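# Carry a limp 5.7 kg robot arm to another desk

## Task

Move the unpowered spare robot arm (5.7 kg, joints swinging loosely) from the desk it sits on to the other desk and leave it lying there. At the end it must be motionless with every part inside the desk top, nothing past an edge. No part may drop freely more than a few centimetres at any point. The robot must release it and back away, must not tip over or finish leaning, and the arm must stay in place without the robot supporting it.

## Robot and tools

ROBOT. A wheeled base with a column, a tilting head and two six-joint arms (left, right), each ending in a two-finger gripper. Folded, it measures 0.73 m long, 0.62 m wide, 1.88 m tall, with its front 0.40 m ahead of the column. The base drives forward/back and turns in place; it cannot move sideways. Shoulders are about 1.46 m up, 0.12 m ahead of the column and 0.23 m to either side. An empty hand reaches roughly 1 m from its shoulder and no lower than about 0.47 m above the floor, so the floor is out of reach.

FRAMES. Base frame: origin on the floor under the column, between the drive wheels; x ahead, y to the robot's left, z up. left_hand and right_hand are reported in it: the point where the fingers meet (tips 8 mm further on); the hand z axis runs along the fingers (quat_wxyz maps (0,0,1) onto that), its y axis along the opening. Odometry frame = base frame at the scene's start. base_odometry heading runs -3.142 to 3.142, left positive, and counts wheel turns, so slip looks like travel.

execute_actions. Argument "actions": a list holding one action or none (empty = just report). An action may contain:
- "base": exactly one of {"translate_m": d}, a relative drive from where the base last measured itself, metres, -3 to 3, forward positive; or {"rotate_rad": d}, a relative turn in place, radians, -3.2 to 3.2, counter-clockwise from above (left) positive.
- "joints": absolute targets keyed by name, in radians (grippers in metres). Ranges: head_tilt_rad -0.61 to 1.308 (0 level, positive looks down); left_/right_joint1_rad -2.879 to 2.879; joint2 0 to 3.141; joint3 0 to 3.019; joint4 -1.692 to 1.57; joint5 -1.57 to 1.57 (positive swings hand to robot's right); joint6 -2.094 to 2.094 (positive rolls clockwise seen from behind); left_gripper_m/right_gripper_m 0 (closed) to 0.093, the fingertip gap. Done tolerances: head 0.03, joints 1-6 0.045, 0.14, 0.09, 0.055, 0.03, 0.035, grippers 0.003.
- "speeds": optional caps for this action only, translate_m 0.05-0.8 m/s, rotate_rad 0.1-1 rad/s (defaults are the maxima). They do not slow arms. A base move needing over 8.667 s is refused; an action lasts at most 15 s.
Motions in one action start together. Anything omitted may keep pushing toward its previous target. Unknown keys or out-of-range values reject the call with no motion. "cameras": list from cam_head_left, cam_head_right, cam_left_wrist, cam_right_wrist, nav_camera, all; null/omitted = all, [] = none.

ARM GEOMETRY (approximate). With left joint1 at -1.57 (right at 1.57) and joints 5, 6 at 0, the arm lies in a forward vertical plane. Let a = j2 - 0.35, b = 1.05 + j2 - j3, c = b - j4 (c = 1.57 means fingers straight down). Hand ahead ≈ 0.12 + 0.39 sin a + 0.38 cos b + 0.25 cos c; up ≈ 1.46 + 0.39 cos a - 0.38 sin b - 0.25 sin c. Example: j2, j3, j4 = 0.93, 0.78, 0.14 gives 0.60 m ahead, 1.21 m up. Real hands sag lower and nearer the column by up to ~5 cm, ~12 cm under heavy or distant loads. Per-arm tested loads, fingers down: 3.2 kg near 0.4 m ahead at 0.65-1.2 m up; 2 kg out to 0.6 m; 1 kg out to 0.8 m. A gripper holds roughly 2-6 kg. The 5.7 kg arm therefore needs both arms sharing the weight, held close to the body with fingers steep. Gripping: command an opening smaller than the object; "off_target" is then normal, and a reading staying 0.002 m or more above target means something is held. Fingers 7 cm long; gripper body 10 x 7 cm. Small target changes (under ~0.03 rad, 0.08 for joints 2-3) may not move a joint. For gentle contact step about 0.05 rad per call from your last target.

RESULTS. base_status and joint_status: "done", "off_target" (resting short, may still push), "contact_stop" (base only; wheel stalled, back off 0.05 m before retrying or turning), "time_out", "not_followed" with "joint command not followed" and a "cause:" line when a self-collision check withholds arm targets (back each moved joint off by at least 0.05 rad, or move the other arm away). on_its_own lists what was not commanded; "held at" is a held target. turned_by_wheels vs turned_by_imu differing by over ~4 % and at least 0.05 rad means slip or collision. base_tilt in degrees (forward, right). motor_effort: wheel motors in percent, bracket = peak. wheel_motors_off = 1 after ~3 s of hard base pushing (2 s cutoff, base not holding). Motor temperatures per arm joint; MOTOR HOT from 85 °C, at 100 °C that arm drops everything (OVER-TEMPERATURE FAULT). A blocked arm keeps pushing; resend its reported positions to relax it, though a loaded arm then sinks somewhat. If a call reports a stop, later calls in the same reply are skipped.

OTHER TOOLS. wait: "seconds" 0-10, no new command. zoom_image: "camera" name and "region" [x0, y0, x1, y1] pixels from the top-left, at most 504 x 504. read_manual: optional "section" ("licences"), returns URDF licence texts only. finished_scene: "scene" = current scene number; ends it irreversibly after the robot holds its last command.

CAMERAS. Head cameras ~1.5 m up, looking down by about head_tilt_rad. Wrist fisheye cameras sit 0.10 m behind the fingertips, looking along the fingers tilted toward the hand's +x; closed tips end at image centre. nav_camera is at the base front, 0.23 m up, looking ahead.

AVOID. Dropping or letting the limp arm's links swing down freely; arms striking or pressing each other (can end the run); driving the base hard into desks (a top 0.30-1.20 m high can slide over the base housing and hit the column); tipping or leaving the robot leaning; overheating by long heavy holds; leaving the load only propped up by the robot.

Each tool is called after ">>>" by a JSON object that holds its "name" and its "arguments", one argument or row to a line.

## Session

>>> {"name": "execute_actions", "arguments": {
  "actions": []
}}

Scene clock: 0.00 s.
Motor temperatures (°C, as the motors report them): left_arm=[25 27 25 24 24 23] | right_arm=[23 24 24 25 24 24]
base_odometry: x=+0.000 y=+0.000 heading=+0.000 (m, m, rad; odometry frame)
turned_by_wheels: +0.000 (rad since the last result)
turned_by_imu: +0.000 (rad since the last result)
base_tilt: forward=-0.3 right=-0.5 (deg)
base_status: not commanded
joint_positions: head_tilt_rad=+0.882 left_joint1_rad=-1.556 left_joint2_rad=+0.886 left_joint3_rad=+0.436 left_joint4_rad=-0.925 left_joint5_rad=+0.018 left_joint6_rad=-0.048 left_gripper_m=+0.094 right_joint1_rad=+1.549 right_joint2_rad=+0.885 right_joint3_rad=+0.407 right_joint4_rad=-0.993 right_joint5_rad=+0.011 right_joint6_rad=-0.039 right_gripper_m=+0.094
joint_status: not commanded
wheel_motors_off: 0
motor_effort: left_wheel=+0 right_wheel=+2 (%)
left_hand: x=+0.1651 y=+0.2248 z=+1.2434 quat_wxyz=(+0.412, +0.032, -0.910, -0.006) (m; base frame)
right_hand: x=+0.1392 y=-0.2316 z=+1.2616 quat_wxyz=(+0.456, +0.011, -0.890, +0.002) (m; base frame)
pictures: cam_head_left, cam_head_right, cam_left_wrist, cam_right_wrist, nav_camera
camera_calibration (this result's frames):
cam_head_left: T_world_to_cam=[[-0.0501812, -0.99874, -0.00080925, 0.0571468], [-0.71485, 0.0364832, -0.698325, 1.09728], [0.697474, -0.0344643, -0.71578, 1.00065], [0, 0, 0, 1]] pos_world=[0.0893277, 0.0515294, 1.48255]
cam_head_right: T_world_to_cam=[[-0.0449187, -0.998611, 0.0275311, -0.0790378], [-0.717498, 0.0130735, -0.696438, 1.09515], [0.695111, -0.0510365, -0.717088, 0.999826], [0, 0, 0, 1]] pos_world=[0.0872254, -0.0422178, 1.48184]
cam_left_wrist: T_world_to_cam=[[0.0410692, -0.998366, -0.0397305, 0.266628], [-0.0839877, -0.0430729, 0.995535, -1.20954], [-0.99562, -0.037549, -0.0856194, 0.402358], [0, 0, 0, 1]] pos_world=[0.28806, 0.229202, 1.24918]
cam_right_wrist: T_world_to_cam=[[0.0140233, -0.9999, 0.00178484, -0.231711], [0.0033569, 0.00183208, 0.999993, -1.25377], [-0.999896, -0.0140172, 0.00338226, 0.252677], [0, 0, 0, 1]] pos_world=[0.260109, -0.225849, 1.25332]
Images, in order (width x height): cam_head_left 504x504, cam_head_right 504x504, cam_left_wrist 616x616, cam_right_wrist 616x616, nav_camera 504x504.

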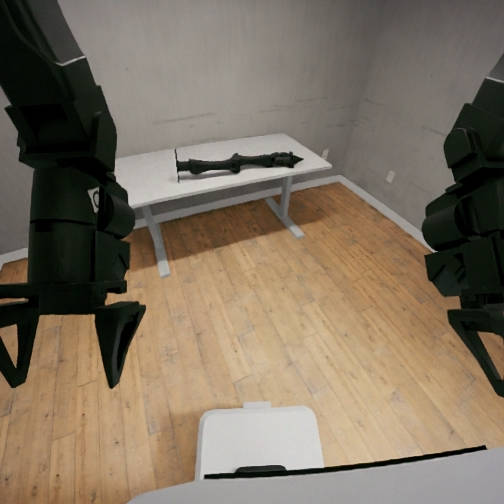

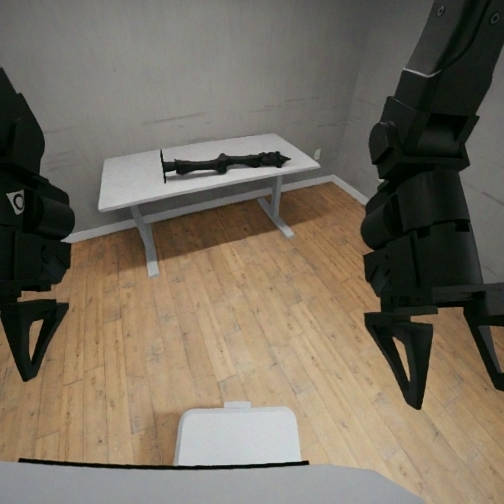

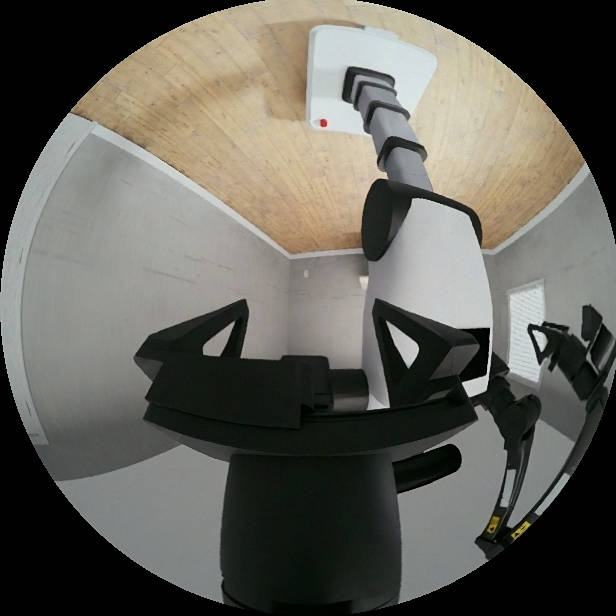

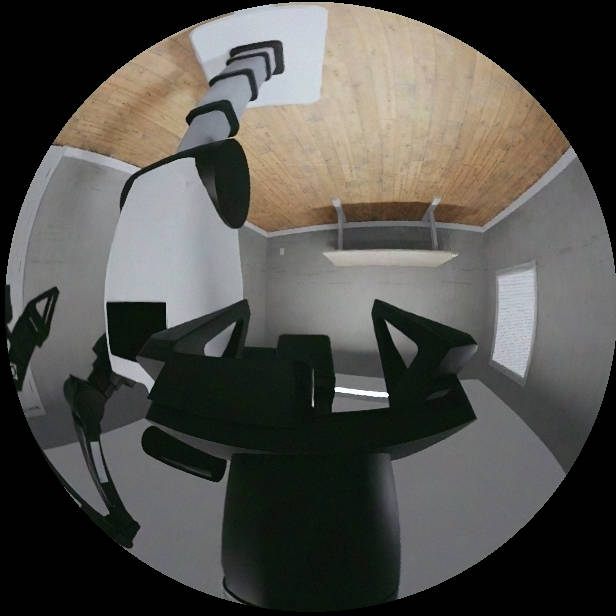

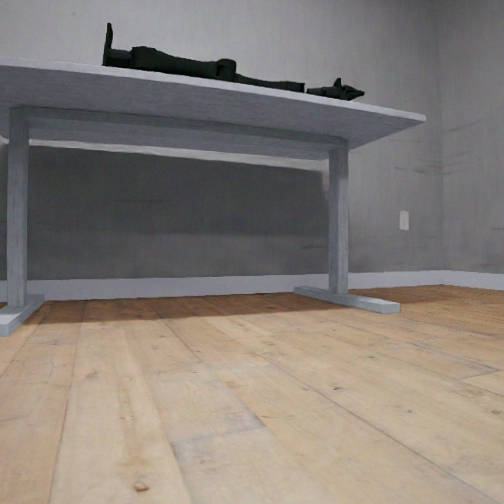

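>>> {"name": "zoom_image", "arguments": {
  "camera": "cam_head_right",
  "region": [90, 120, 330, 230]
}}

>>> {"name": "zoom_image", "arguments": {
  "camera": "cam_right_wrist",
  "region": [310, 180, 480, 290]
}}

Region (90, 120, 330, 230) of cam_head_right's 504x504 image, scaled by 2.100, with more detail than that image has; it fills the top 231 rows of this view, and the rest is white.

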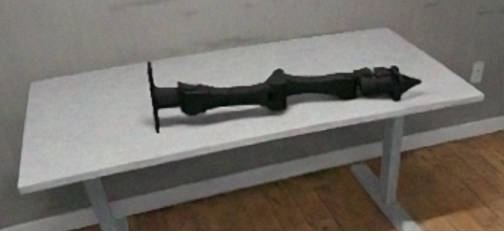

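Region (310, 180, 480, 290) of cam_right_wrist's 616x616 image, scaled by 2.965, with more detail than that image has; it fills the top 326 rows of this view, and the rest is white.

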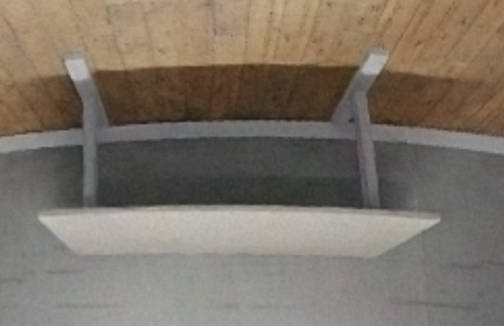

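>>> {"name": "execute_actions", "arguments": {
  "actions": [
    {"base": {"rotate_rad": -0.114}, "joints": {"head_tilt_rad": 1.0, "left_joint1_rad": -1.57, "left_joint2_rad": 1.5, "left_joint3_rad": 0.7, "left_joint4_rad": 0.28, "left_joint5_rad": 0, "left_joint6_rad": 1.57, "right_joint1_rad": 1.57, "right_joint2_rad": 1.5, "right_joint3_rad": 0.7, "right_joint4_rad": 0.28, "right_joint5_rad": 0, "right_joint6_rad": -1.57}}
  ],
  "cameras": []
}}

>>> {"name": "execute_actions", "arguments": {
  "actions": [
    {"base": {"translate_m": 0.944}}
  ],
  "cameras": []
}}

>>> {"name": "execute_actions", "arguments": {
  "actions": [
    {"base": {"rotate_rad": 0.449}}
  ],
  "cameras": ["cam_head_left", "cam_head_right"]
}}

Scene clock: 2.40 s.
Motor temperatures (°C, as the motors report them): left_arm=[25 27 25 24 24 23] | right_arm=[23 24 24 25 24 24]
base_odometry: x=+0.000 y=+0.000 heading=-0.113 (m, m, rad; odometry frame)
turned_by_wheels: -0.113 (rad since the last result)
turned_by_imu: -0.112 (rad since the last result)
base_tilt: forward=-0.2 right=-0.6 (deg)
base_status: done
joint_positions: head_tilt_rad=+1.000 left_joint1_rad=-1.563 left_joint2_rad=+1.510 left_joint3_rad=+0.704 left_joint4_rad=+0.273 left_joint5_rad=+0.002 left_joint6_rad=+1.554 left_gripper_m=+0.094 right_joint1_rad=+1.566 right_joint2_rad=+1.510 right_joint3_rad=+0.708 right_joint4_rad=+0.268 right_joint5_rad=+0.004 right_joint6_rad=-1.561 right_gripper_m=+0.094
joint_status: all done
wheel_motors_off: 0
motor_effort: left_wheel=+2(41) right_wheel=-2(24) (%)
left_hand: x=+0.3680 y=+0.2286 z=+0.9958 quat_wxyz=(+0.005, -0.700, -0.714, +0.002) (m; base frame)
right_hand: x=+0.3697 y=-0.2287 z=+0.9953 quat_wxyz=(+0.007, +0.703, -0.711, -0.001) (m; base frame)
pictures: none
No camera images: the call's "cameras" was empty. Leave "cameras" out to get every camera's image.

Scene clock: 5.50 s.
Motor temperatures (°C, as the motors report them): left_arm=[25 27 25 24 24 23] | right_arm=[23 24 24 25 24 24]
base_odometry: x=+0.938 y=-0.106 heading=-0.112 (m, m, rad; odometry frame)
turned_by_wheels: +0.000 (rad since the last result)
turned_by_imu: +0.000 (rad since the last result)
base_tilt: forward=-0.2 right=-0.5 (deg)
base_status: done
joint_positions: head_tilt_rad=+1.001 left_joint1_rad=-1.563 left_joint2_rad=+1.508 left_joint3_rad=+0.707 left_joint4_rad=+0.273 left_joint5_rad=+0.002 left_joint6_rad=+1.554 left_gripper_m=+0.094 right_joint1_rad=+1.566 right_joint2_rad=+1.506 right_joint3_rad=+0.708 right_joint4_rad=+0.269 right_joint5_rad=+0.004 right_joint6_rad=-1.561 right_gripper_m=+0.094
joint_status: not commanded
wheel_motors_off: 0
motor_effort: left_wheel=+1(60) right_wheel=+0(42) (%)
left_hand: x=+0.3716 y=+0.2286 z=+0.9960 quat_wxyz=(+0.003, -0.700, -0.714, -0.001) (m; base frame)
right_hand: x=+0.3714 y=-0.2287 z=+0.9963 quat_wxyz=(+0.005, +0.703, -0.711, +0.001) (m; base frame)
pictures: none
No camera images: the call's "cameras" was empty. Leave "cameras" out to get every camera's image.

Scene clock: 7.33 s.
Motor temperatures (°C, as the motors report them): left_arm=[25 27 25 24 24 23] | right_arm=[23 24 24 25 24 24]
base_odometry: x=+0.938 y=-0.106 heading=+0.336 (m, m, rad; odometry frame)
turned_by_wheels: +0.448 (rad since the last result)
turned_by_imu: +0.448 (rad since the last result)
base_tilt: forward=-0.1 right=-0.5 (deg)
base_status: done
joint_positions: head_tilt_rad=+1.001 left_joint1_rad=-1.564 left_joint2_rad=+1.508 left_joint3_rad=+0.707 left_joint4_rad=+0.273 left_joint5_rad=+0.002 left_joint6_rad=+1.554 left_gripper_m=+0.094 right_joint1_rad=+1.567 right_joint2_rad=+1.506 right_joint3_rad=+0.708 right_joint4_rad=+0.269 right_joint5_rad=+0.004 right_joint6_rad=-1.561 right_gripper_m=+0.094
joint_status: not commanded
wheel_motors_off: 0
motor_effort: left_wheel=-3(41) right_wheel=+3(29) (%)
left_hand: x=+0.3716 y=+0.2278 z=+0.9960 quat_wxyz=(+0.003, -0.700, -0.714, +0.000) (m; base frame)
right_hand: x=+0.3714 y=-0.2281 z=+0.9963 quat_wxyz=(+0.005, +0.703, -0.711, +0.000) (m; base frame)
pictures: cam_head_left, cam_head_right
camera_calibration (this result's frames):
cam_head_left: T_world_to_cam=[[-0.0499218, -0.99874, 0.00515973, 0.0479416], [-0.79277, 0.0364832, -0.608428, 0.962731], [0.607473, -0.0344643, -0.793592, 1.12498], [0, 0, 0, 1]] pos_world=[0.0822218, 0.0515294, 1.47828]
cam_head_right: T_world_to_cam=[[-0.0413287, -0.998611, 0.0326739, -0.0871372], [-0.795174, 0.0130735, -0.60624, 0.960127], [0.604971, -0.0510365, -0.79461, 1.12372], [0, 0, 0, 1]] pos_world=[0.0800505, -0.0422178, 1.47783]
Images, in order (width x height): cam_head_left 504x504, cam_head_right 504x504.

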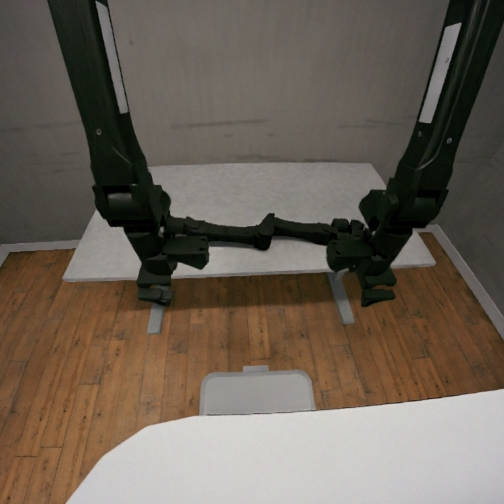

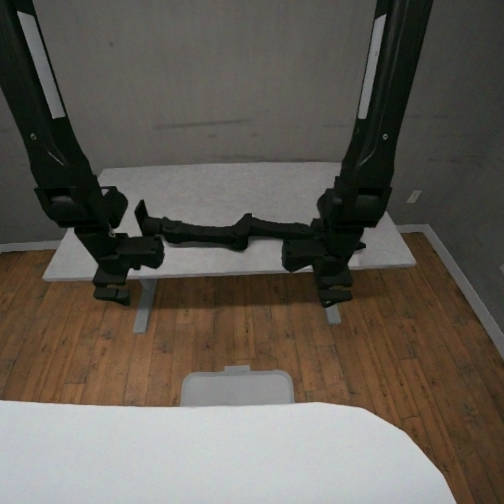

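>>> {"name": "zoom_image", "arguments": {
  "camera": "cam_head_left",
  "region": [150, 190, 380, 290]
}}

Region (150, 190, 380, 290) of cam_head_left's 504x504 image, scaled by 2.191, with more detail than that image has; it fills the top 219 rows of this view, and the rest is white.

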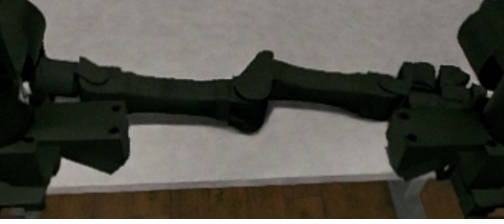

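>>> {"name": "execute_actions", "arguments": {
  "actions": [
    {"base": {"translate_m": 0.30}, "joints": {"head_tilt_rad": 1.2, "left_joint1_rad": -1.71, "left_joint2_rad": 1.717, "left_joint3_rad": 0.957, "left_joint4_rad": 0.236, "left_joint5_rad": -0.12, "left_joint6_rad": 1.60, "right_joint1_rad": 1.58, "right_joint2_rad": 1.783, "right_joint3_rad": 1.023, "right_joint4_rad": 0.236, "right_joint5_rad": 0, "right_joint6_rad": -1.36}}
  ],
  "cameras": ["cam_head_left", "cam_left_wrist", "cam_right_wrist"]
}}

Scene clock: 9.73 s.
Motor temperatures (°C, as the motors report them): left_arm=[25 27 25 24 24 23] | right_arm=[23 25 24 25 24 24]
base_odometry: x=+1.221 y=-0.007 heading=+0.336 (m, m, rad; odometry frame)
turned_by_wheels: +0.000 (rad since the last result)
turned_by_imu: +0.000 (rad since the last result)
base_tilt: forward=-0.2 right=-0.5 (deg)
base_status: done
joint_positions: head_tilt_rad=+1.198 left_joint1_rad=-1.721 left_joint2_rad=+1.723 left_joint3_rad=+0.963 left_joint4_rad=+0.239 left_joint5_rad=-0.118 left_joint6_rad=+1.585 left_gripper_m=+0.094 right_joint1_rad=+1.574 right_joint2_rad=+1.788 right_joint3_rad=+1.022 right_joint4_rad=+0.245 right_joint5_rad=+0.004 right_joint6_rad=-1.369 right_gripper_m=+0.094
joint_status: all done
wheel_motors_off: 0
motor_effort: left_wheel=+0(38) right_wheel=-1(56) (%)
left_hand: x=+0.4107 y=+0.1496 z=+0.9179 quat_wxyz=(-0.007, -0.738, -0.675, +0.002) (m; base frame)
right_hand: x=+0.4143 y=-0.2237 z=+0.8889 quat_wxyz=(-0.001, +0.633, -0.774, +0.001) (m; base frame)
pictures: cam_head_left, cam_left_wrist, cam_right_wrist
camera_calibration (this result's frames):
cam_head_left: T_world_to_cam=[[-0.0479375, -0.99874, 0.0148594, 0.0329049], [-0.896784, 0.0364832, -0.440962, 0.710034], [0.439864, -0.0344643, -0.897403, 1.29323], [0, 0, 0, 1]] pos_world=[0.0694792, 0.0515294, 1.47316]
cam_left_wrist: T_world_to_cam=[[-0.995361, 0.0943125, -0.0190282, 0.411691], [0.0655369, 0.809408, 0.583578, -0.67892], [0.0704403, 0.579624, -0.811834, 0.752618], [0, 0, 0, 1]] pos_world=[0.401261, 0.0744603, 1.01504]
cam_right_wrist: T_world_to_cam=[[0.977897, -0.209078, 0.00200061, -0.449686], [-0.170441, -0.79157, 0.586827, -0.620276], [-0.121109, -0.574198, -0.80971, 0.76248], [0, 0, 0, 1]] pos_world=[0.42637, -0.147197, 0.982282]
Images, in order (width x height): cam_head_left 504x504, cam_left_wrist 616x616, cam_right_wrist 616x616.

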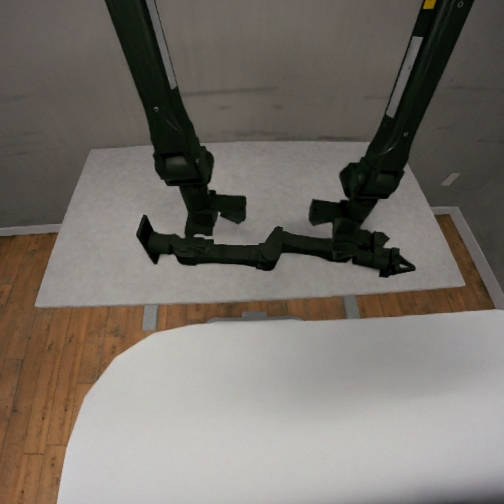

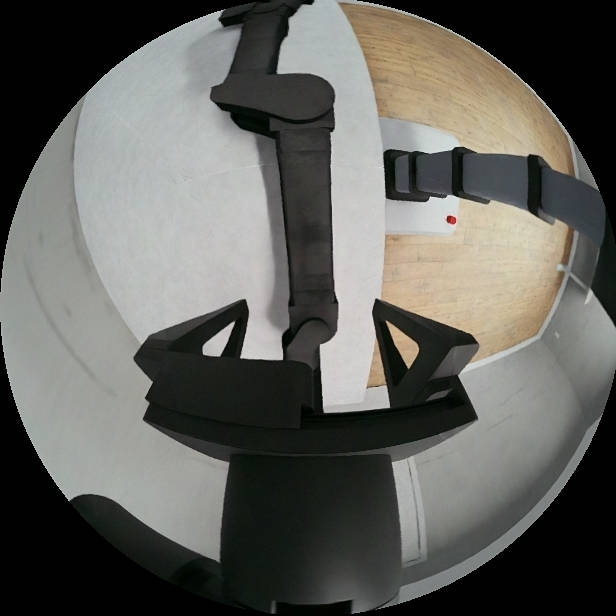

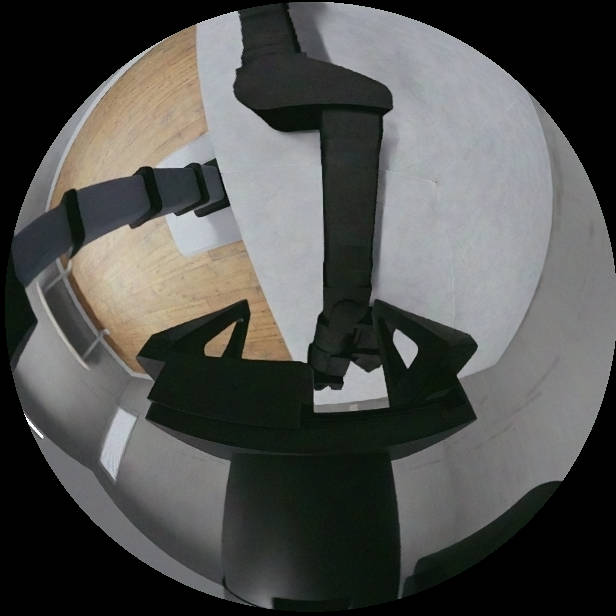

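>>> {"name": "zoom_image", "arguments": {
  "camera": "cam_right_wrist",
  "region": [230, 80, 450, 400]
}}

>>> {"name": "zoom_image", "arguments": {
  "camera": "cam_left_wrist",
  "region": [200, 60, 420, 380]
}}

Region (230, 80, 450, 400) of cam_right_wrist's 616x616 image, scaled by 1.575, with more detail than that image has; it fills the left 346 columns of this view, and the rest is white.

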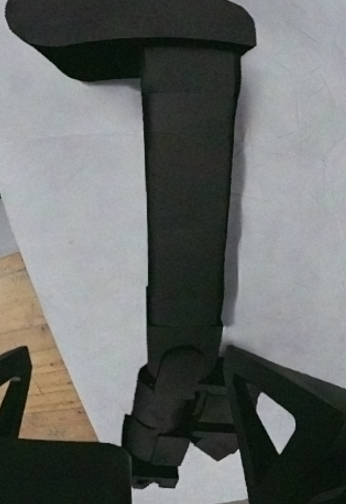

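Region (200, 60, 420, 380) of cam_left_wrist's 616x616 image, scaled by 1.575, with more detail than that image has; it fills the left 346 columns of this view, and the rest is white.

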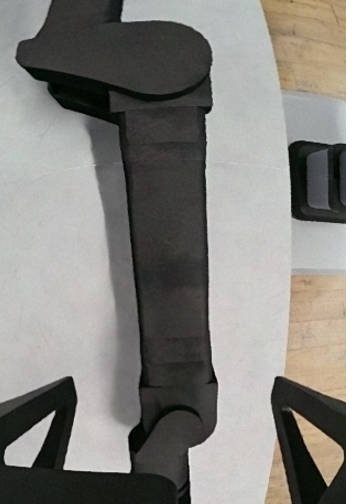

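>>> {"name": "execute_actions", "arguments": {
  "actions": [
    {"joints": {"left_joint1_rad": -1.69, "left_joint2_rad": 1.876, "left_joint3_rad": 1.10, "left_joint4_rad": 0.247, "left_joint5_rad": -0.10, "left_joint6_rad": 1.54, "right_joint1_rad": 1.582, "right_joint2_rad": 1.909, "right_joint3_rad": 1.243, "right_joint4_rad": 0.135, "right_joint6_rad": -1.43}}
  ],
  "cameras": ["cam_left_wrist", "cam_right_wrist"]
}}

Scene clock: 11.10 s.
Motor temperatures (°C, as the motors report them): left_arm=[25 27 25 24 24 23] | right_arm=[23 25 24 25 24 24]
base_odometry: x=+1.221 y=-0.007 heading=+0.336 (m, m, rad; odometry frame)
turned_by_wheels: +0.000 (rad since the last result)
turned_by_imu: +0.000 (rad since the last result)
base_tilt: forward=-0.1 right=-0.4 (deg)
base_status: not commanded
joint_positions: head_tilt_rad=+1.198 left_joint1_rad=-1.696 left_joint2_rad=+1.879 left_joint3_rad=+1.101 left_joint4_rad=+0.243 left_joint5_rad=-0.101 left_joint6_rad=+1.550 left_gripper_m=+0.094 right_joint1_rad=+1.575 right_joint2_rad=+1.916 right_joint3_rad=+1.241 right_joint4_rad=+0.148 right_joint5_rad=+0.004 right_joint6_rad=-1.423 right_gripper_m=+0.094
joint_status: all done
wheel_motors_off: 0
motor_effort: left_wheel=+0(1) right_wheel=+0(0) (%)
left_hand: x=+0.4076 y=+0.1561 z=+0.8589 quat_wxyz=(+0.001, -0.722, -0.692, +0.005) (m; base frame)
right_hand: x=+0.4504 y=-0.2232 z=+0.8331 quat_wxyz=(+0.001, +0.654, -0.757, -0.001) (m; base frame)
pictures: cam_left_wrist, cam_right_wrist
camera_calibration (this result's frames):
cam_left_wrist: T_world_to_cam=[[-0.99876, 0.0497225, -0.0024595, 0.401027], [0.0388075, 0.808556, 0.587138, -0.641609], [0.0311826, 0.586315, -0.809483, 0.714137], [0, 0, 0, 1]] pos_world=[0.40316, 0.0801267, 0.955781]
cam_right_wrist: T_world_to_cam=[[0.987812, -0.155619, -0.00334374, -0.472752], [-0.124007, -0.799772, 0.587356, -0.604144], [-0.0940778, -0.579783, -0.809322, 0.708185], [0, 0, 0, 1]] pos_world=[0.458696, -0.146153, 0.926416]
Images, in order (width x height): cam_left_wrist 616x616, cam_right_wrist 616x616.

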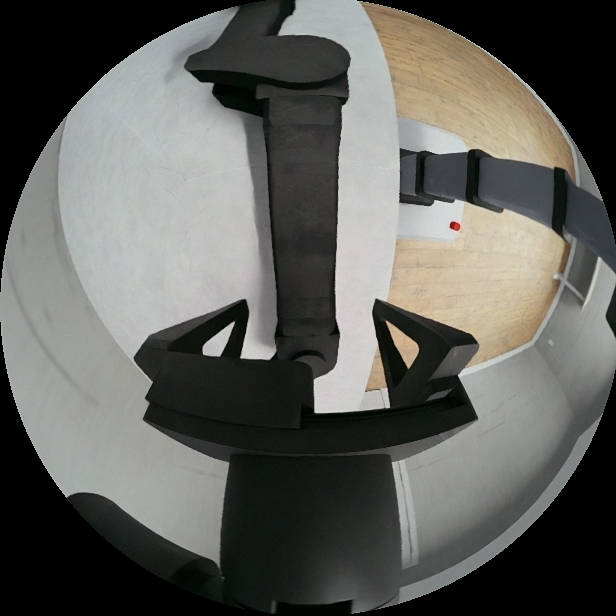

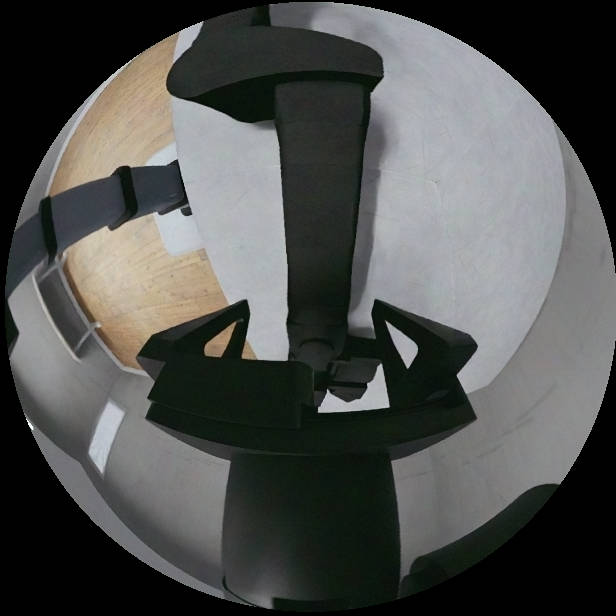

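>>> {"name": "execute_actions", "arguments": {
  "actions": [
    {"joints": {"left_joint1_rad": -1.678, "left_joint2_rad": 2.074, "left_joint3_rad": 1.315, "left_joint4_rad": 0.233, "left_joint5_rad": -0.097, "right_joint1_rad": 1.585, "right_joint2_rad": 2.096, "right_joint3_rad": 1.46, "right_joint4_rad": 0.105, "right_joint6_rad": -1.40}}
  ],
  "cameras": ["cam_left_wrist", "cam_right_wrist"]
}}

Scene clock: 12.43 s.
Motor temperatures (°C, as the motors report them): left_arm=[25 27 25 24 24 23] | right_arm=[23 25 24 25 24 24]
base_odometry: x=+1.221 y=-0.007 heading=+0.336 (m, m, rad; odometry frame)
turned_by_wheels: +0.000 (rad since the last result)
turned_by_imu: +0.000 (rad since the last result)
base_tilt: forward=-0.3 right=-0.5 (deg)
base_status: not commanded
joint_positions: head_tilt_rad=+1.198 left_joint1_rad=-1.688 left_joint2_rad=+2.086 left_joint3_rad=+1.315 left_joint4_rad=+0.234 left_joint5_rad=-0.099 left_joint6_rad=+1.550 left_gripper_m=+0.094 right_joint1_rad=+1.578 right_joint2_rad=+2.103 right_joint3_rad=+1.455 right_joint4_rad=+0.117 right_joint5_rad=+0.004 right_joint6_rad=-1.405 right_gripper_m=+0.094
joint_status: all done
wheel_motors_off: 0
motor_effort: left_wheel=+1(1) right_wheel=-1(1) (%)
left_hand: x=+0.4052 y=+0.1531 z=+0.7790 quat_wxyz=(+0.002, -0.721, -0.693, +0.004) (m; base frame)
right_hand: x=+0.4531 y=-0.2208 z=+0.7603 quat_wxyz=(+0.002, +0.647, -0.762, -0.003) (m; base frame)
pictures: cam_left_wrist, cam_right_wrist
camera_calibration (this result's frames):
cam_left_wrist: T_world_to_cam=[[-0.998985, 0.0450241, -0.00132946, 0.398494], [0.0355486, 0.806184, 0.590597, -0.593212], [0.0276629, 0.58995, -0.806966, 0.650183], [0, 0, 0, 1]] pos_world=[0.401191, 0.0767202, 0.875554]
cam_right_wrist: T_world_to_cam=[[0.985073, -0.171956, -0.00785686, -0.474261], [-0.134787, -0.798925, 0.586132, -0.553157], [-0.107066, -0.576324, -0.810177, 0.658208], [0, 0, 0, 1]] pos_world=[0.463095, -0.144142, 0.853762]
Images, in order (width x height): cam_left_wrist 616x616, cam_right_wrist 616x616.

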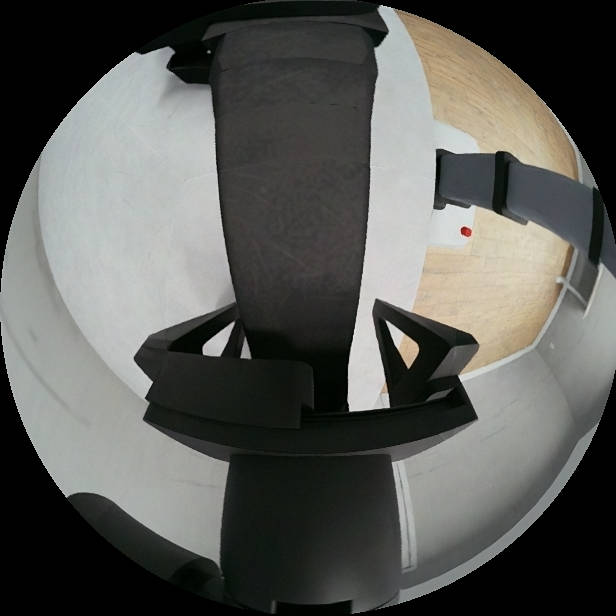

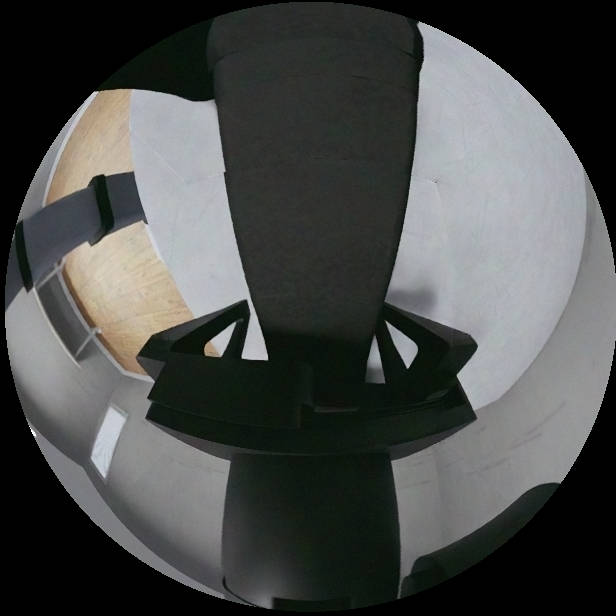

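>>> {"name": "execute_actions", "arguments": {
  "actions": [
    {"joints": {"left_gripper_m": 0.0, "right_gripper_m": 0.0, "left_joint3_rad": 1.328, "right_joint3_rad": 1.465}}
  ],
  "cameras": ["cam_left_wrist", "cam_right_wrist"]
}}

Scene clock: 13.27 s.
Motor temperatures (°C, as the motors report them): left_arm=[25 27 25 24 24 23] | right_arm=[23 25 24 25 24 24]
base_odometry: x=+1.221 y=-0.007 heading=+0.336 (m, m, rad; odometry frame)
turned_by_wheels: +0.000 (rad since the last result)
turned_by_imu: +0.000 (rad since the last result)
base_tilt: forward=-0.2 right=-0.5 (deg)
base_status: not commanded
joint_positions: head_tilt_rad=+1.198 left_joint1_rad=-1.688 left_joint2_rad=+2.085 left_joint3_rad=+1.327 left_joint4_rad=+0.231 left_joint5_rad=-0.098 left_joint6_rad=+1.547 left_gripper_m=+0.053 right_joint1_rad=+1.578 right_joint2_rad=+2.103 right_joint3_rad=+1.462 right_joint4_rad=+0.117 right_joint5_rad=+0.006 right_joint6_rad=-1.417 right_gripper_m=+0.054
joint_status: left_gripper_m off_target (ended at +0.053, target +0.000); right_gripper_m off_target (ended at +0.054, target +0.000); the others done
wheel_motors_off: 0
motor_effort: left_wheel=+1(2) right_wheel=+1(1) (%)
left_hand: x=+0.4118 y=+0.1526 z=+0.7782 quat_wxyz=(-0.001, -0.719, -0.695, +0.002) (m; base frame)
right_hand: x=+0.4576 y=-0.2211 z=+0.7600 quat_wxyz=(+0.000, +0.652, -0.758, +0.000) (m; base frame)
pictures: cam_left_wrist, cam_right_wrist
camera_calibration (this result's frames):
cam_left_wrist: T_world_to_cam=[[-0.999105, 0.041078, -0.0100407, 0.41251], [0.0272415, 0.806827, 0.59016, -0.588891], [0.0323437, 0.589359, -0.807224, 0.648049], [0, 0, 0, 1]] pos_world=[0.407223, 0.0762547, 0.874802]
cam_right_wrist: T_world_to_cam=[[0.987062, -0.16034, -0.0000735926, -0.482977], [-0.129849, -0.799628, 0.586289, -0.555094], [-0.0940644, -0.578694, -0.810102, 0.651755], [0, 0, 0, 1]] pos_world=[0.465956, -0.144143, 0.853398]
Images, in order (width x height): cam_left_wrist 616x616, cam_right_wrist 616x616.

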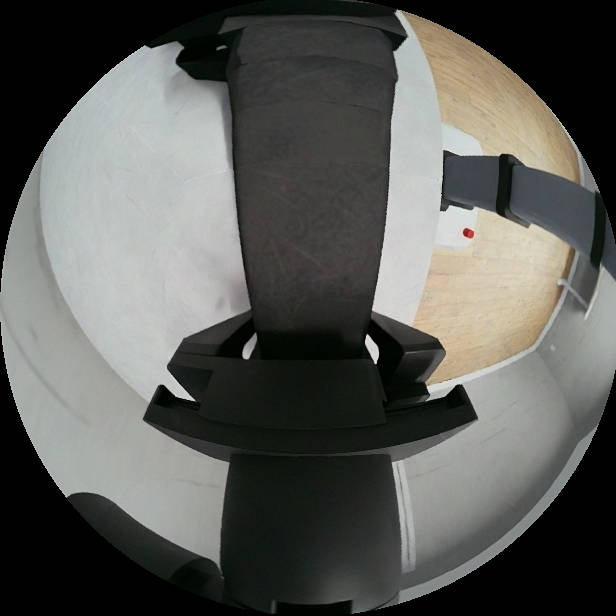

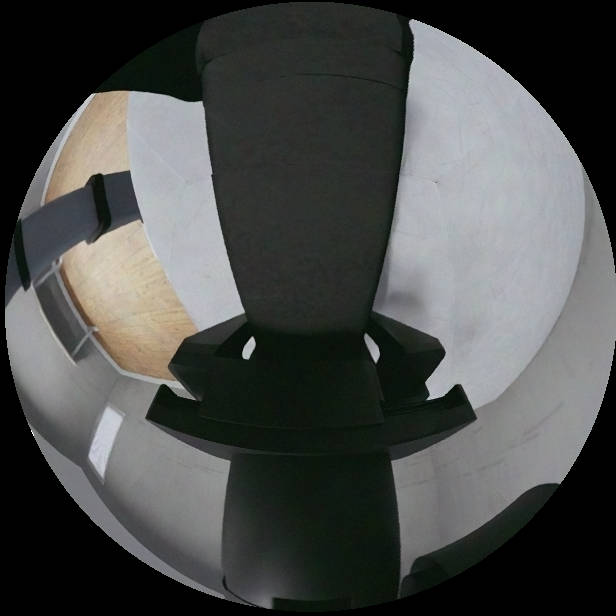

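>>> {"name": "execute_actions", "arguments": {
  "actions": [
    {"joints": {"left_joint1_rad": -1.70, "left_joint2_rad": 1.93, "left_joint3_rad": 1.215, "left_joint4_rad": 0.245, "left_joint6_rad": 1.547, "right_joint1_rad": 1.578, "right_joint2_rad": 1.94, "right_joint3_rad": 1.367, "right_joint4_rad": 0.128, "right_joint6_rad": -1.417}}
  ],
  "cameras": ["cam_head_right"]
}}

Scene clock: 14.33 s.
Motor temperatures (°C, as the motors report them): left_arm=[25 27 25 24 24 23] | right_arm=[23 25 24 25 24 24]
base_odometry: x=+1.221 y=-0.007 heading=+0.336 (m, m, rad; odometry frame)
turned_by_wheels: +0.000 (rad since the last result)
turned_by_imu: +0.000 (rad since the last result)
base_tilt: forward=+0.1 right=-0.6 (deg)
base_status: not commanded
joint_positions: head_tilt_rad=+1.198 left_joint1_rad=-1.689 left_joint2_rad=+2.029 left_joint3_rad=+1.247 left_joint4_rad=+0.240 left_joint5_rad=-0.097 left_joint6_rad=+1.541 left_gripper_m=+0.053 right_joint1_rad=+1.581 right_joint2_rad=+2.049 right_joint3_rad=+1.387 right_joint4_rad=+0.128 right_joint5_rad=+0.003 right_joint6_rad=-1.420 right_gripper_m=+0.054
joint_status: all done
wheel_motors_off: 0
motor_effort: left_wheel=+1(2) right_wheel=-1(2) (%)
left_hand: x=+0.4025 y=+0.1545 z=+0.8018 quat_wxyz=(+0.004, -0.718, -0.696, +0.007) (m; base frame)
right_hand: x=+0.4497 y=-0.2184 z=+0.7813 quat_wxyz=(+0.002, +0.654, -0.757, -0.006) (m; base frame)
pictures: cam_head_right
camera_calibration (this result's frames):
cam_head_right: T_world_to_cam=[[-0.0341099, -0.998611, 0.0401517, -0.099014], [-0.898717, 0.0130735, -0.438333, 0.706727], [0.4372, -0.0510365, -0.897915, 1.2912], [0, 0, 0, 1]] pos_world=[0.0672607, -0.0422178, 1.47314]
Images, in order (width x height): cam_head_right 504x504.

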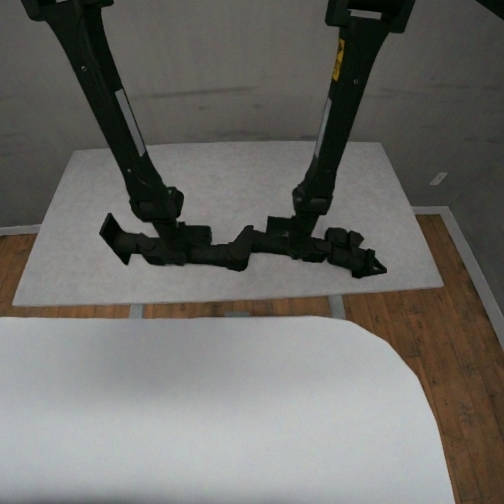

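>>> {"name": "execute_actions", "arguments": {
  "actions": [
    {"joints": {"left_joint1_rad": -1.712, "left_joint2_rad": 1.827, "left_joint3_rad": 1.11, "left_joint4_rad": 0.253, "left_joint5_rad": -0.108, "right_joint2_rad": 1.832, "right_joint3_rad": 1.256, "right_joint4_rad": 0.135}}
  ],
  "cameras": ["cam_head_right"]
}}

Scene clock: 15.47 s.
Motor temperatures (°C, as the motors report them): left_arm=[25 27 25 24 24 23] | right_arm=[23 25 24 25 24 24]
base_odometry: x=+1.221 y=-0.007 heading=+0.336 (m, m, rad; odometry frame)
turned_by_wheels: +0.000 (rad since the last result)
turned_by_imu: +0.000 (rad since the last result)
base_tilt: forward=-0.3 right=-0.4 (deg)
base_status: not commanded
joint_positions: head_tilt_rad=+1.198 left_joint1_rad=-1.698 left_joint2_rad=+1.909 left_joint3_rad=+1.143 left_joint4_rad=+0.241 left_joint5_rad=-0.108 left_joint6_rad=+1.541 left_gripper_m=+0.053 right_joint1_rad=+1.581 right_joint2_rad=+1.934 right_joint3_rad=+1.280 right_joint4_rad=+0.136 right_joint5_rad=-0.001 right_joint6_rad=-1.418 right_gripper_m=+0.054
joint_status: all done
wheel_motors_off: 0
motor_effort: left_wheel=+0(2) right_wheel=-2(0) (%)
left_hand: x=+0.4152 y=+0.1546 z=+0.8466 quat_wxyz=(-0.002, -0.719, -0.695, +0.000) (m; base frame)
right_hand: x=+0.4602 y=-0.2175 z=+0.8249 quat_wxyz=(-0.006, +0.653, -0.757, -0.002) (m; base frame)
pictures: cam_head_right
camera_calibration (this result's frames):
cam_head_right: T_world_to_cam=[[-0.0341099, -0.998611, 0.0401517, -0.099014], [-0.898717, 0.0130735, -0.438333, 0.706727], [0.4372, -0.0510365, -0.897915, 1.2912], [0, 0, 0, 1]] pos_world=[0.0672607, -0.0422178, 1.47314]
Images, in order (width x height): cam_head_right 504x504.

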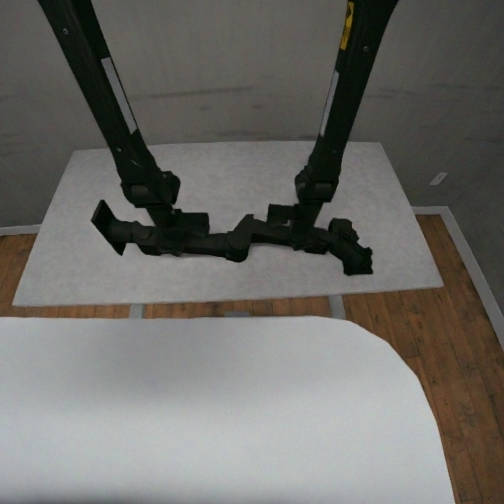

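>>> {"name": "zoom_image", "arguments": {
  "camera": "cam_head_right",
  "region": [280, 190, 420, 310]
}}

Region (280, 190, 420, 310) of cam_head_right's 504x504 image, scaled by 3.600, with more detail than that image has; it fills the top 432 rows of this view, and the rest is white.

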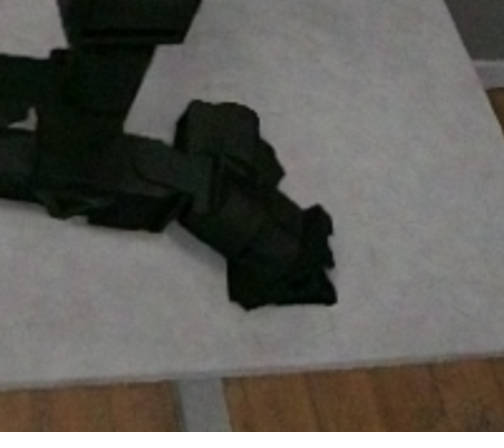

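>>> {"name": "execute_actions", "arguments": {
  "actions": [
    {"joints": {"left_joint1_rad": -1.72, "left_joint2_rad": 1.733, "left_joint3_rad": 1.015, "left_joint4_rad": 0.245, "left_joint5_rad": -0.115, "left_joint6_rad": 1.537, "right_joint2_rad": 1.724, "right_joint3_rad": 1.152, "right_joint4_rad": 0.125}}
  ],
  "cameras": ["cam_head_right"]
}}

>>> {"name": "zoom_image", "arguments": {
  "camera": "cam_head_right",
  "region": [280, 190, 420, 310]
}}

Scene clock: 16.70 s.
Motor temperatures (°C, as the motors report them): left_arm=[25 27 25 24 24 23] | right_arm=[23 25 24 25 24 24]
base_odometry: x=+1.221 y=-0.007 heading=+0.336 (m, m, rad; odometry frame)
turned_by_wheels: +0.000 (rad since the last result)
turned_by_imu: +0.000 (rad since the last result)
base_tilt: forward=-0.1 right=-0.6 (deg)
base_status: not commanded
joint_positions: head_tilt_rad=+1.198 left_joint1_rad=-1.704 left_joint2_rad=+1.816 left_joint3_rad=+1.043 left_joint4_rad=+0.240 left_joint5_rad=-0.112 left_joint6_rad=+1.534 left_gripper_m=+0.053 right_joint1_rad=+1.584 right_joint2_rad=+1.840 right_joint3_rad=+1.178 right_joint4_rad=+0.136 right_joint5_rad=+0.001 right_joint6_rad=-1.420 right_gripper_m=+0.054
joint_status: all done
wheel_motors_off: 0
motor_effort: left_wheel=+1(2) right_wheel=-3(1) (%)
left_hand: x=+0.4087 y=+0.1554 z=+0.8830 quat_wxyz=(+0.001, -0.718, -0.696, +0.003) (m; base frame)
right_hand: x=+0.4539 y=-0.2165 z=+0.8615 quat_wxyz=(-0.002, +0.654, -0.756, -0.005) (m; base frame)
pictures: cam_head_right
camera_calibration (this result's frames):
cam_head_right: T_world_to_cam=[[-0.0341099, -0.998611, 0.0401517, -0.099014], [-0.898717, 0.0130735, -0.438333, 0.706727], [0.437199, -0.0510365, -0.897915, 1.2912], [0, 0, 0, 1]] pos_world=[0.0672607, -0.0422178, 1.47314]
Images, in order (width x height): cam_head_right 504x504.

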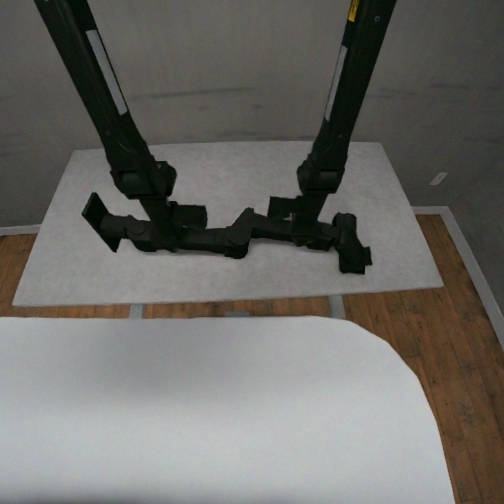

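Region (280, 190, 420, 310) of cam_head_right's 504x504 image, scaled by 3.600, with more detail than that image has; it fills the top 432 rows of this view, and the rest is white.

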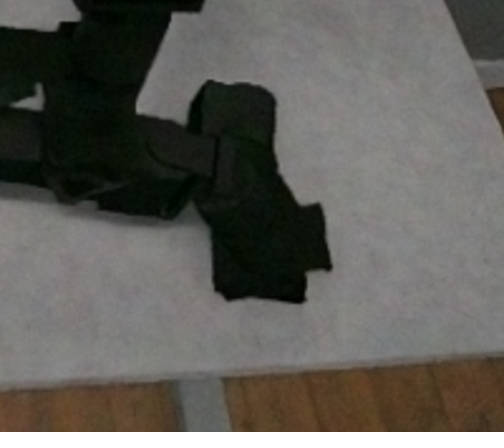

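>>> {"name": "execute_actions", "arguments": {
  "actions": [
    {"joints": {"left_joint1_rad": -1.732, "left_joint2_rad": 1.638, "left_joint3_rad": 0.938, "left_joint4_rad": 0.228, "left_joint5_rad": -0.122, "left_joint6_rad": 1.532, "right_joint2_rad": 1.616, "right_joint3_rad": 1.071, "right_joint4_rad": 0.108, "right_joint5_rad": 0.006}}
  ],
  "cameras": ["cam_head_right"]
}}

>>> {"name": "zoom_image", "arguments": {
  "camera": "cam_head_right",
  "region": [280, 180, 420, 300]
}}

Scene clock: 17.83 s.
Motor temperatures (°C, as the motors report them): left_arm=[25 28 25 24 24 23] | right_arm=[23 25 24 25 24 24]
base_odometry: x=+1.221 y=-0.007 heading=+0.336 (m, m, rad; odometry frame)
turned_by_wheels: +0.000 (rad since the last result)
turned_by_imu: +0.000 (rad since the last result)
base_tilt: forward=-0.2 right=-0.7 (deg)
base_status: not commanded
joint_positions: head_tilt_rad=+1.198 left_joint1_rad=-1.714 left_joint2_rad=+1.717 left_joint3_rad=+0.969 left_joint4_rad=+0.226 left_joint5_rad=-0.117 left_joint6_rad=+1.527 left_gripper_m=+0.053 right_joint1_rad=+1.584 right_joint2_rad=+1.737 right_joint3_rad=+1.097 right_joint4_rad=+0.127 right_joint5_rad=+0.007 right_joint6_rad=-1.423 right_gripper_m=+0.054
joint_status: all done
wheel_motors_off: 0
motor_effort: left_wheel=+0(1) right_wheel=-2(3) (%)
left_hand: x=+0.4143 y=+0.1535 z=+0.9186 quat_wxyz=(-0.004, -0.717, -0.697, +0.001) (m; base frame)
right_hand: x=+0.4604 y=-0.2180 z=+0.8999 quat_wxyz=(-0.005, +0.655, -0.755, +0.002) (m; base frame)
pictures: cam_head_right
camera_calibration (this result's frames):
cam_head_right: T_world_to_cam=[[-0.0341099, -0.998611, 0.0401517, -0.099014], [-0.898717, 0.0130735, -0.438333, 0.706727], [0.4372, -0.0510365, -0.897915, 1.2912], [0, 0, 0, 1]] pos_world=[0.0672607, -0.0422178, 1.47314]
Images, in order (width x height): cam_head_right 504x504.

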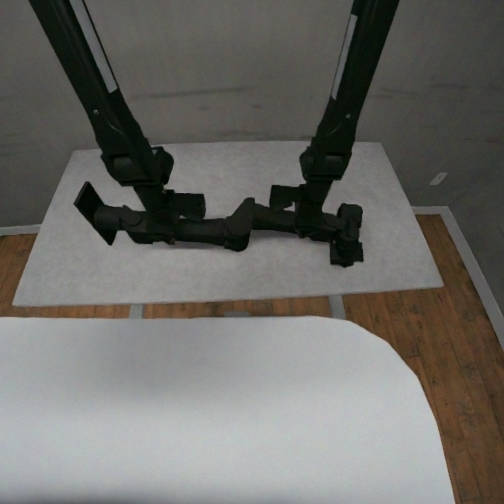

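Region (280, 180, 420, 300) of cam_head_right's 504x504 image, scaled by 3.600, with more detail than that image has; it fills the top 432 rows of this view, and the rest is white.

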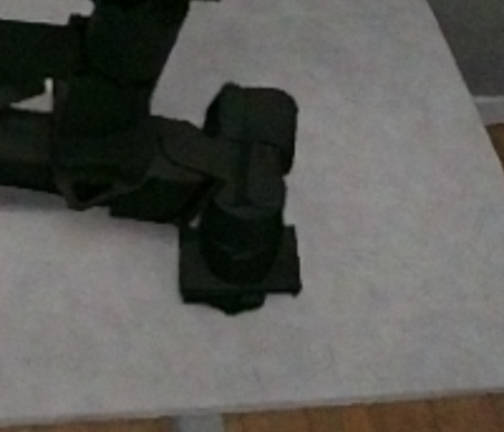

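>>> {"name": "execute_actions", "arguments": {
  "actions": []
}}

Scene clock: 18.27 s.
Motor temperatures (°C, as the motors report them): left_arm=[25 28 25 24 24 23] | right_arm=[23 25 24 25 24 24]
base_odometry: x=+1.221 y=-0.007 heading=+0.336 (m, m, rad; odometry frame)
turned_by_wheels: +0.000 (rad since the last result)
turned_by_imu: +0.000 (rad since the last result)
base_tilt: forward=-0.3 right=-0.5 (deg)
base_status: not commanded
joint_positions: head_tilt_rad=+1.198 left_joint1_rad=-1.714 left_joint2_rad=+1.717 left_joint3_rad=+0.969 left_joint4_rad=+0.226 left_joint5_rad=-0.117 left_joint6_rad=+1.527 left_gripper_m=+0.053 right_joint1_rad=+1.584 right_joint2_rad=+1.737 right_joint3_rad=+1.097 right_joint4_rad=+0.127 right_joint5_rad=+0.007 right_joint6_rad=-1.423 right_gripper_m=+0.054
joint_status: all done
wheel_motors_off: 0
motor_effort: left_wheel=+1(1) right_wheel=-1(3) (%)
left_hand: x=+0.4143 y=+0.1535 z=+0.9186 quat_wxyz=(-0.004, -0.717, -0.697, +0.001) (m; base frame)
right_hand: x=+0.4604 y=-0.2180 z=+0.8999 quat_wxyz=(-0.005, +0.655, -0.755, +0.002) (m; base frame)
pictures: cam_head_left, cam_head_right, cam_left_wrist, cam_right_wrist, nav_camera
camera_calibration (this result's frames):
cam_head_left: T_world_to_cam=[[-0.0479374, -0.99874, 0.01486, 0.0329039], [-0.89679, 0.0364832, -0.440951, 0.710017], [0.439853, -0.0344643, -0.897408, 1.29324], [0, 0, 0, 1]] pos_world=[0.0694783, 0.0515294, 1.47316]
cam_head_right: T_world_to_cam=[[-0.0341099, -0.998611, 0.0401517, -0.099014], [-0.898717, 0.0130735, -0.438333, 0.706727], [0.4372, -0.0510365, -0.897915, 1.2912], [0, 0, 0, 1]] pos_world=[0.0672607, -0.0422178, 1.47314]
cam_left_wrist: T_world_to_cam=[[-0.999292, 0.0339428, -0.0162358, 0.423236], [0.0179458, 0.809222, 0.587229, -0.666337], [0.0330706, 0.586522, -0.809258, 0.762791], [0, 0, 0, 1]] pos_world=[0.409668, 0.077455, 1.01546]
cam_right_wrist: T_world_to_cam=[[0.988376, -0.151778, 0.00877631, -0.49203], [-0.128473, -0.802955, 0.582029, -0.631895], [-0.0812923, -0.576391, -0.813121, 0.764524], [0, 0, 0, 1]] pos_world=[0.467279, -0.141398, 0.99375]
Images, in order (width x height): cam_head_left 504x504, cam_head_right 504x504, cam_left_wrist 616x616, cam_right_wrist 616x616, nav_camera 504x504.

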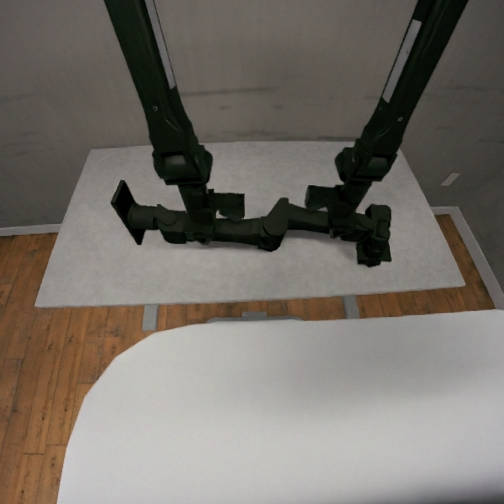

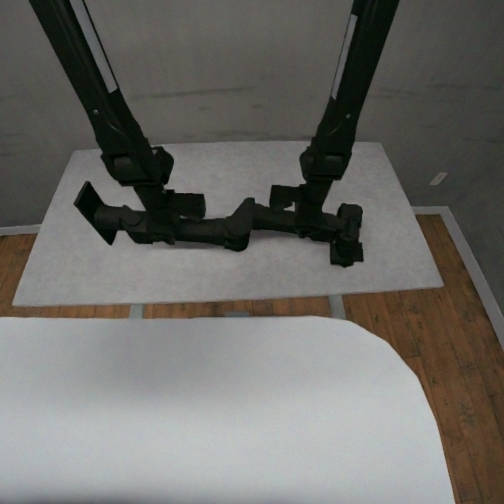

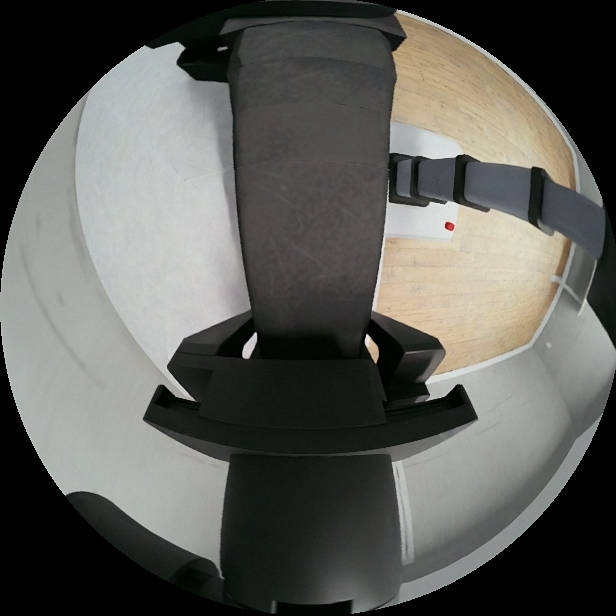

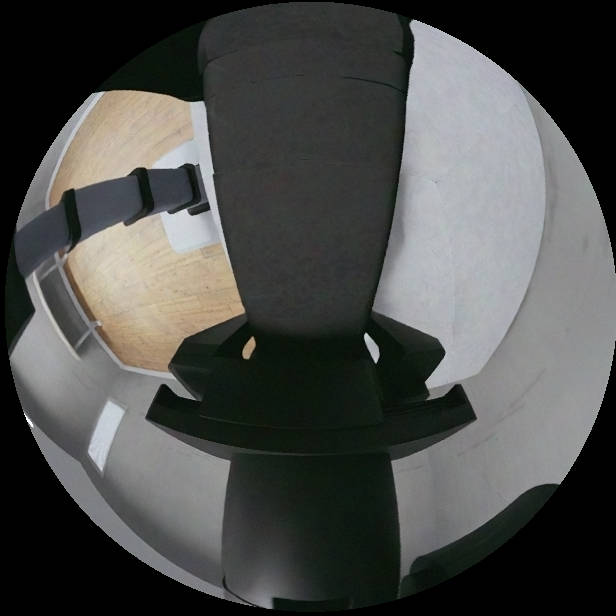

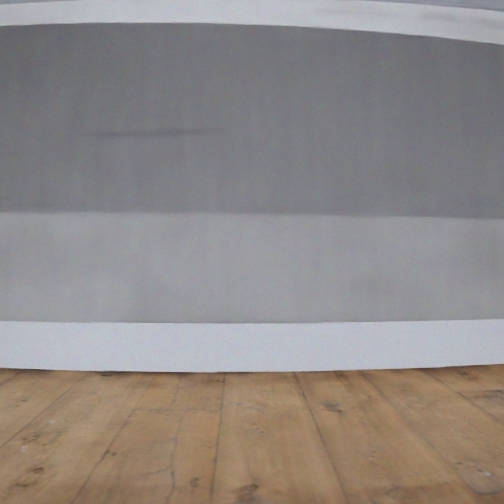

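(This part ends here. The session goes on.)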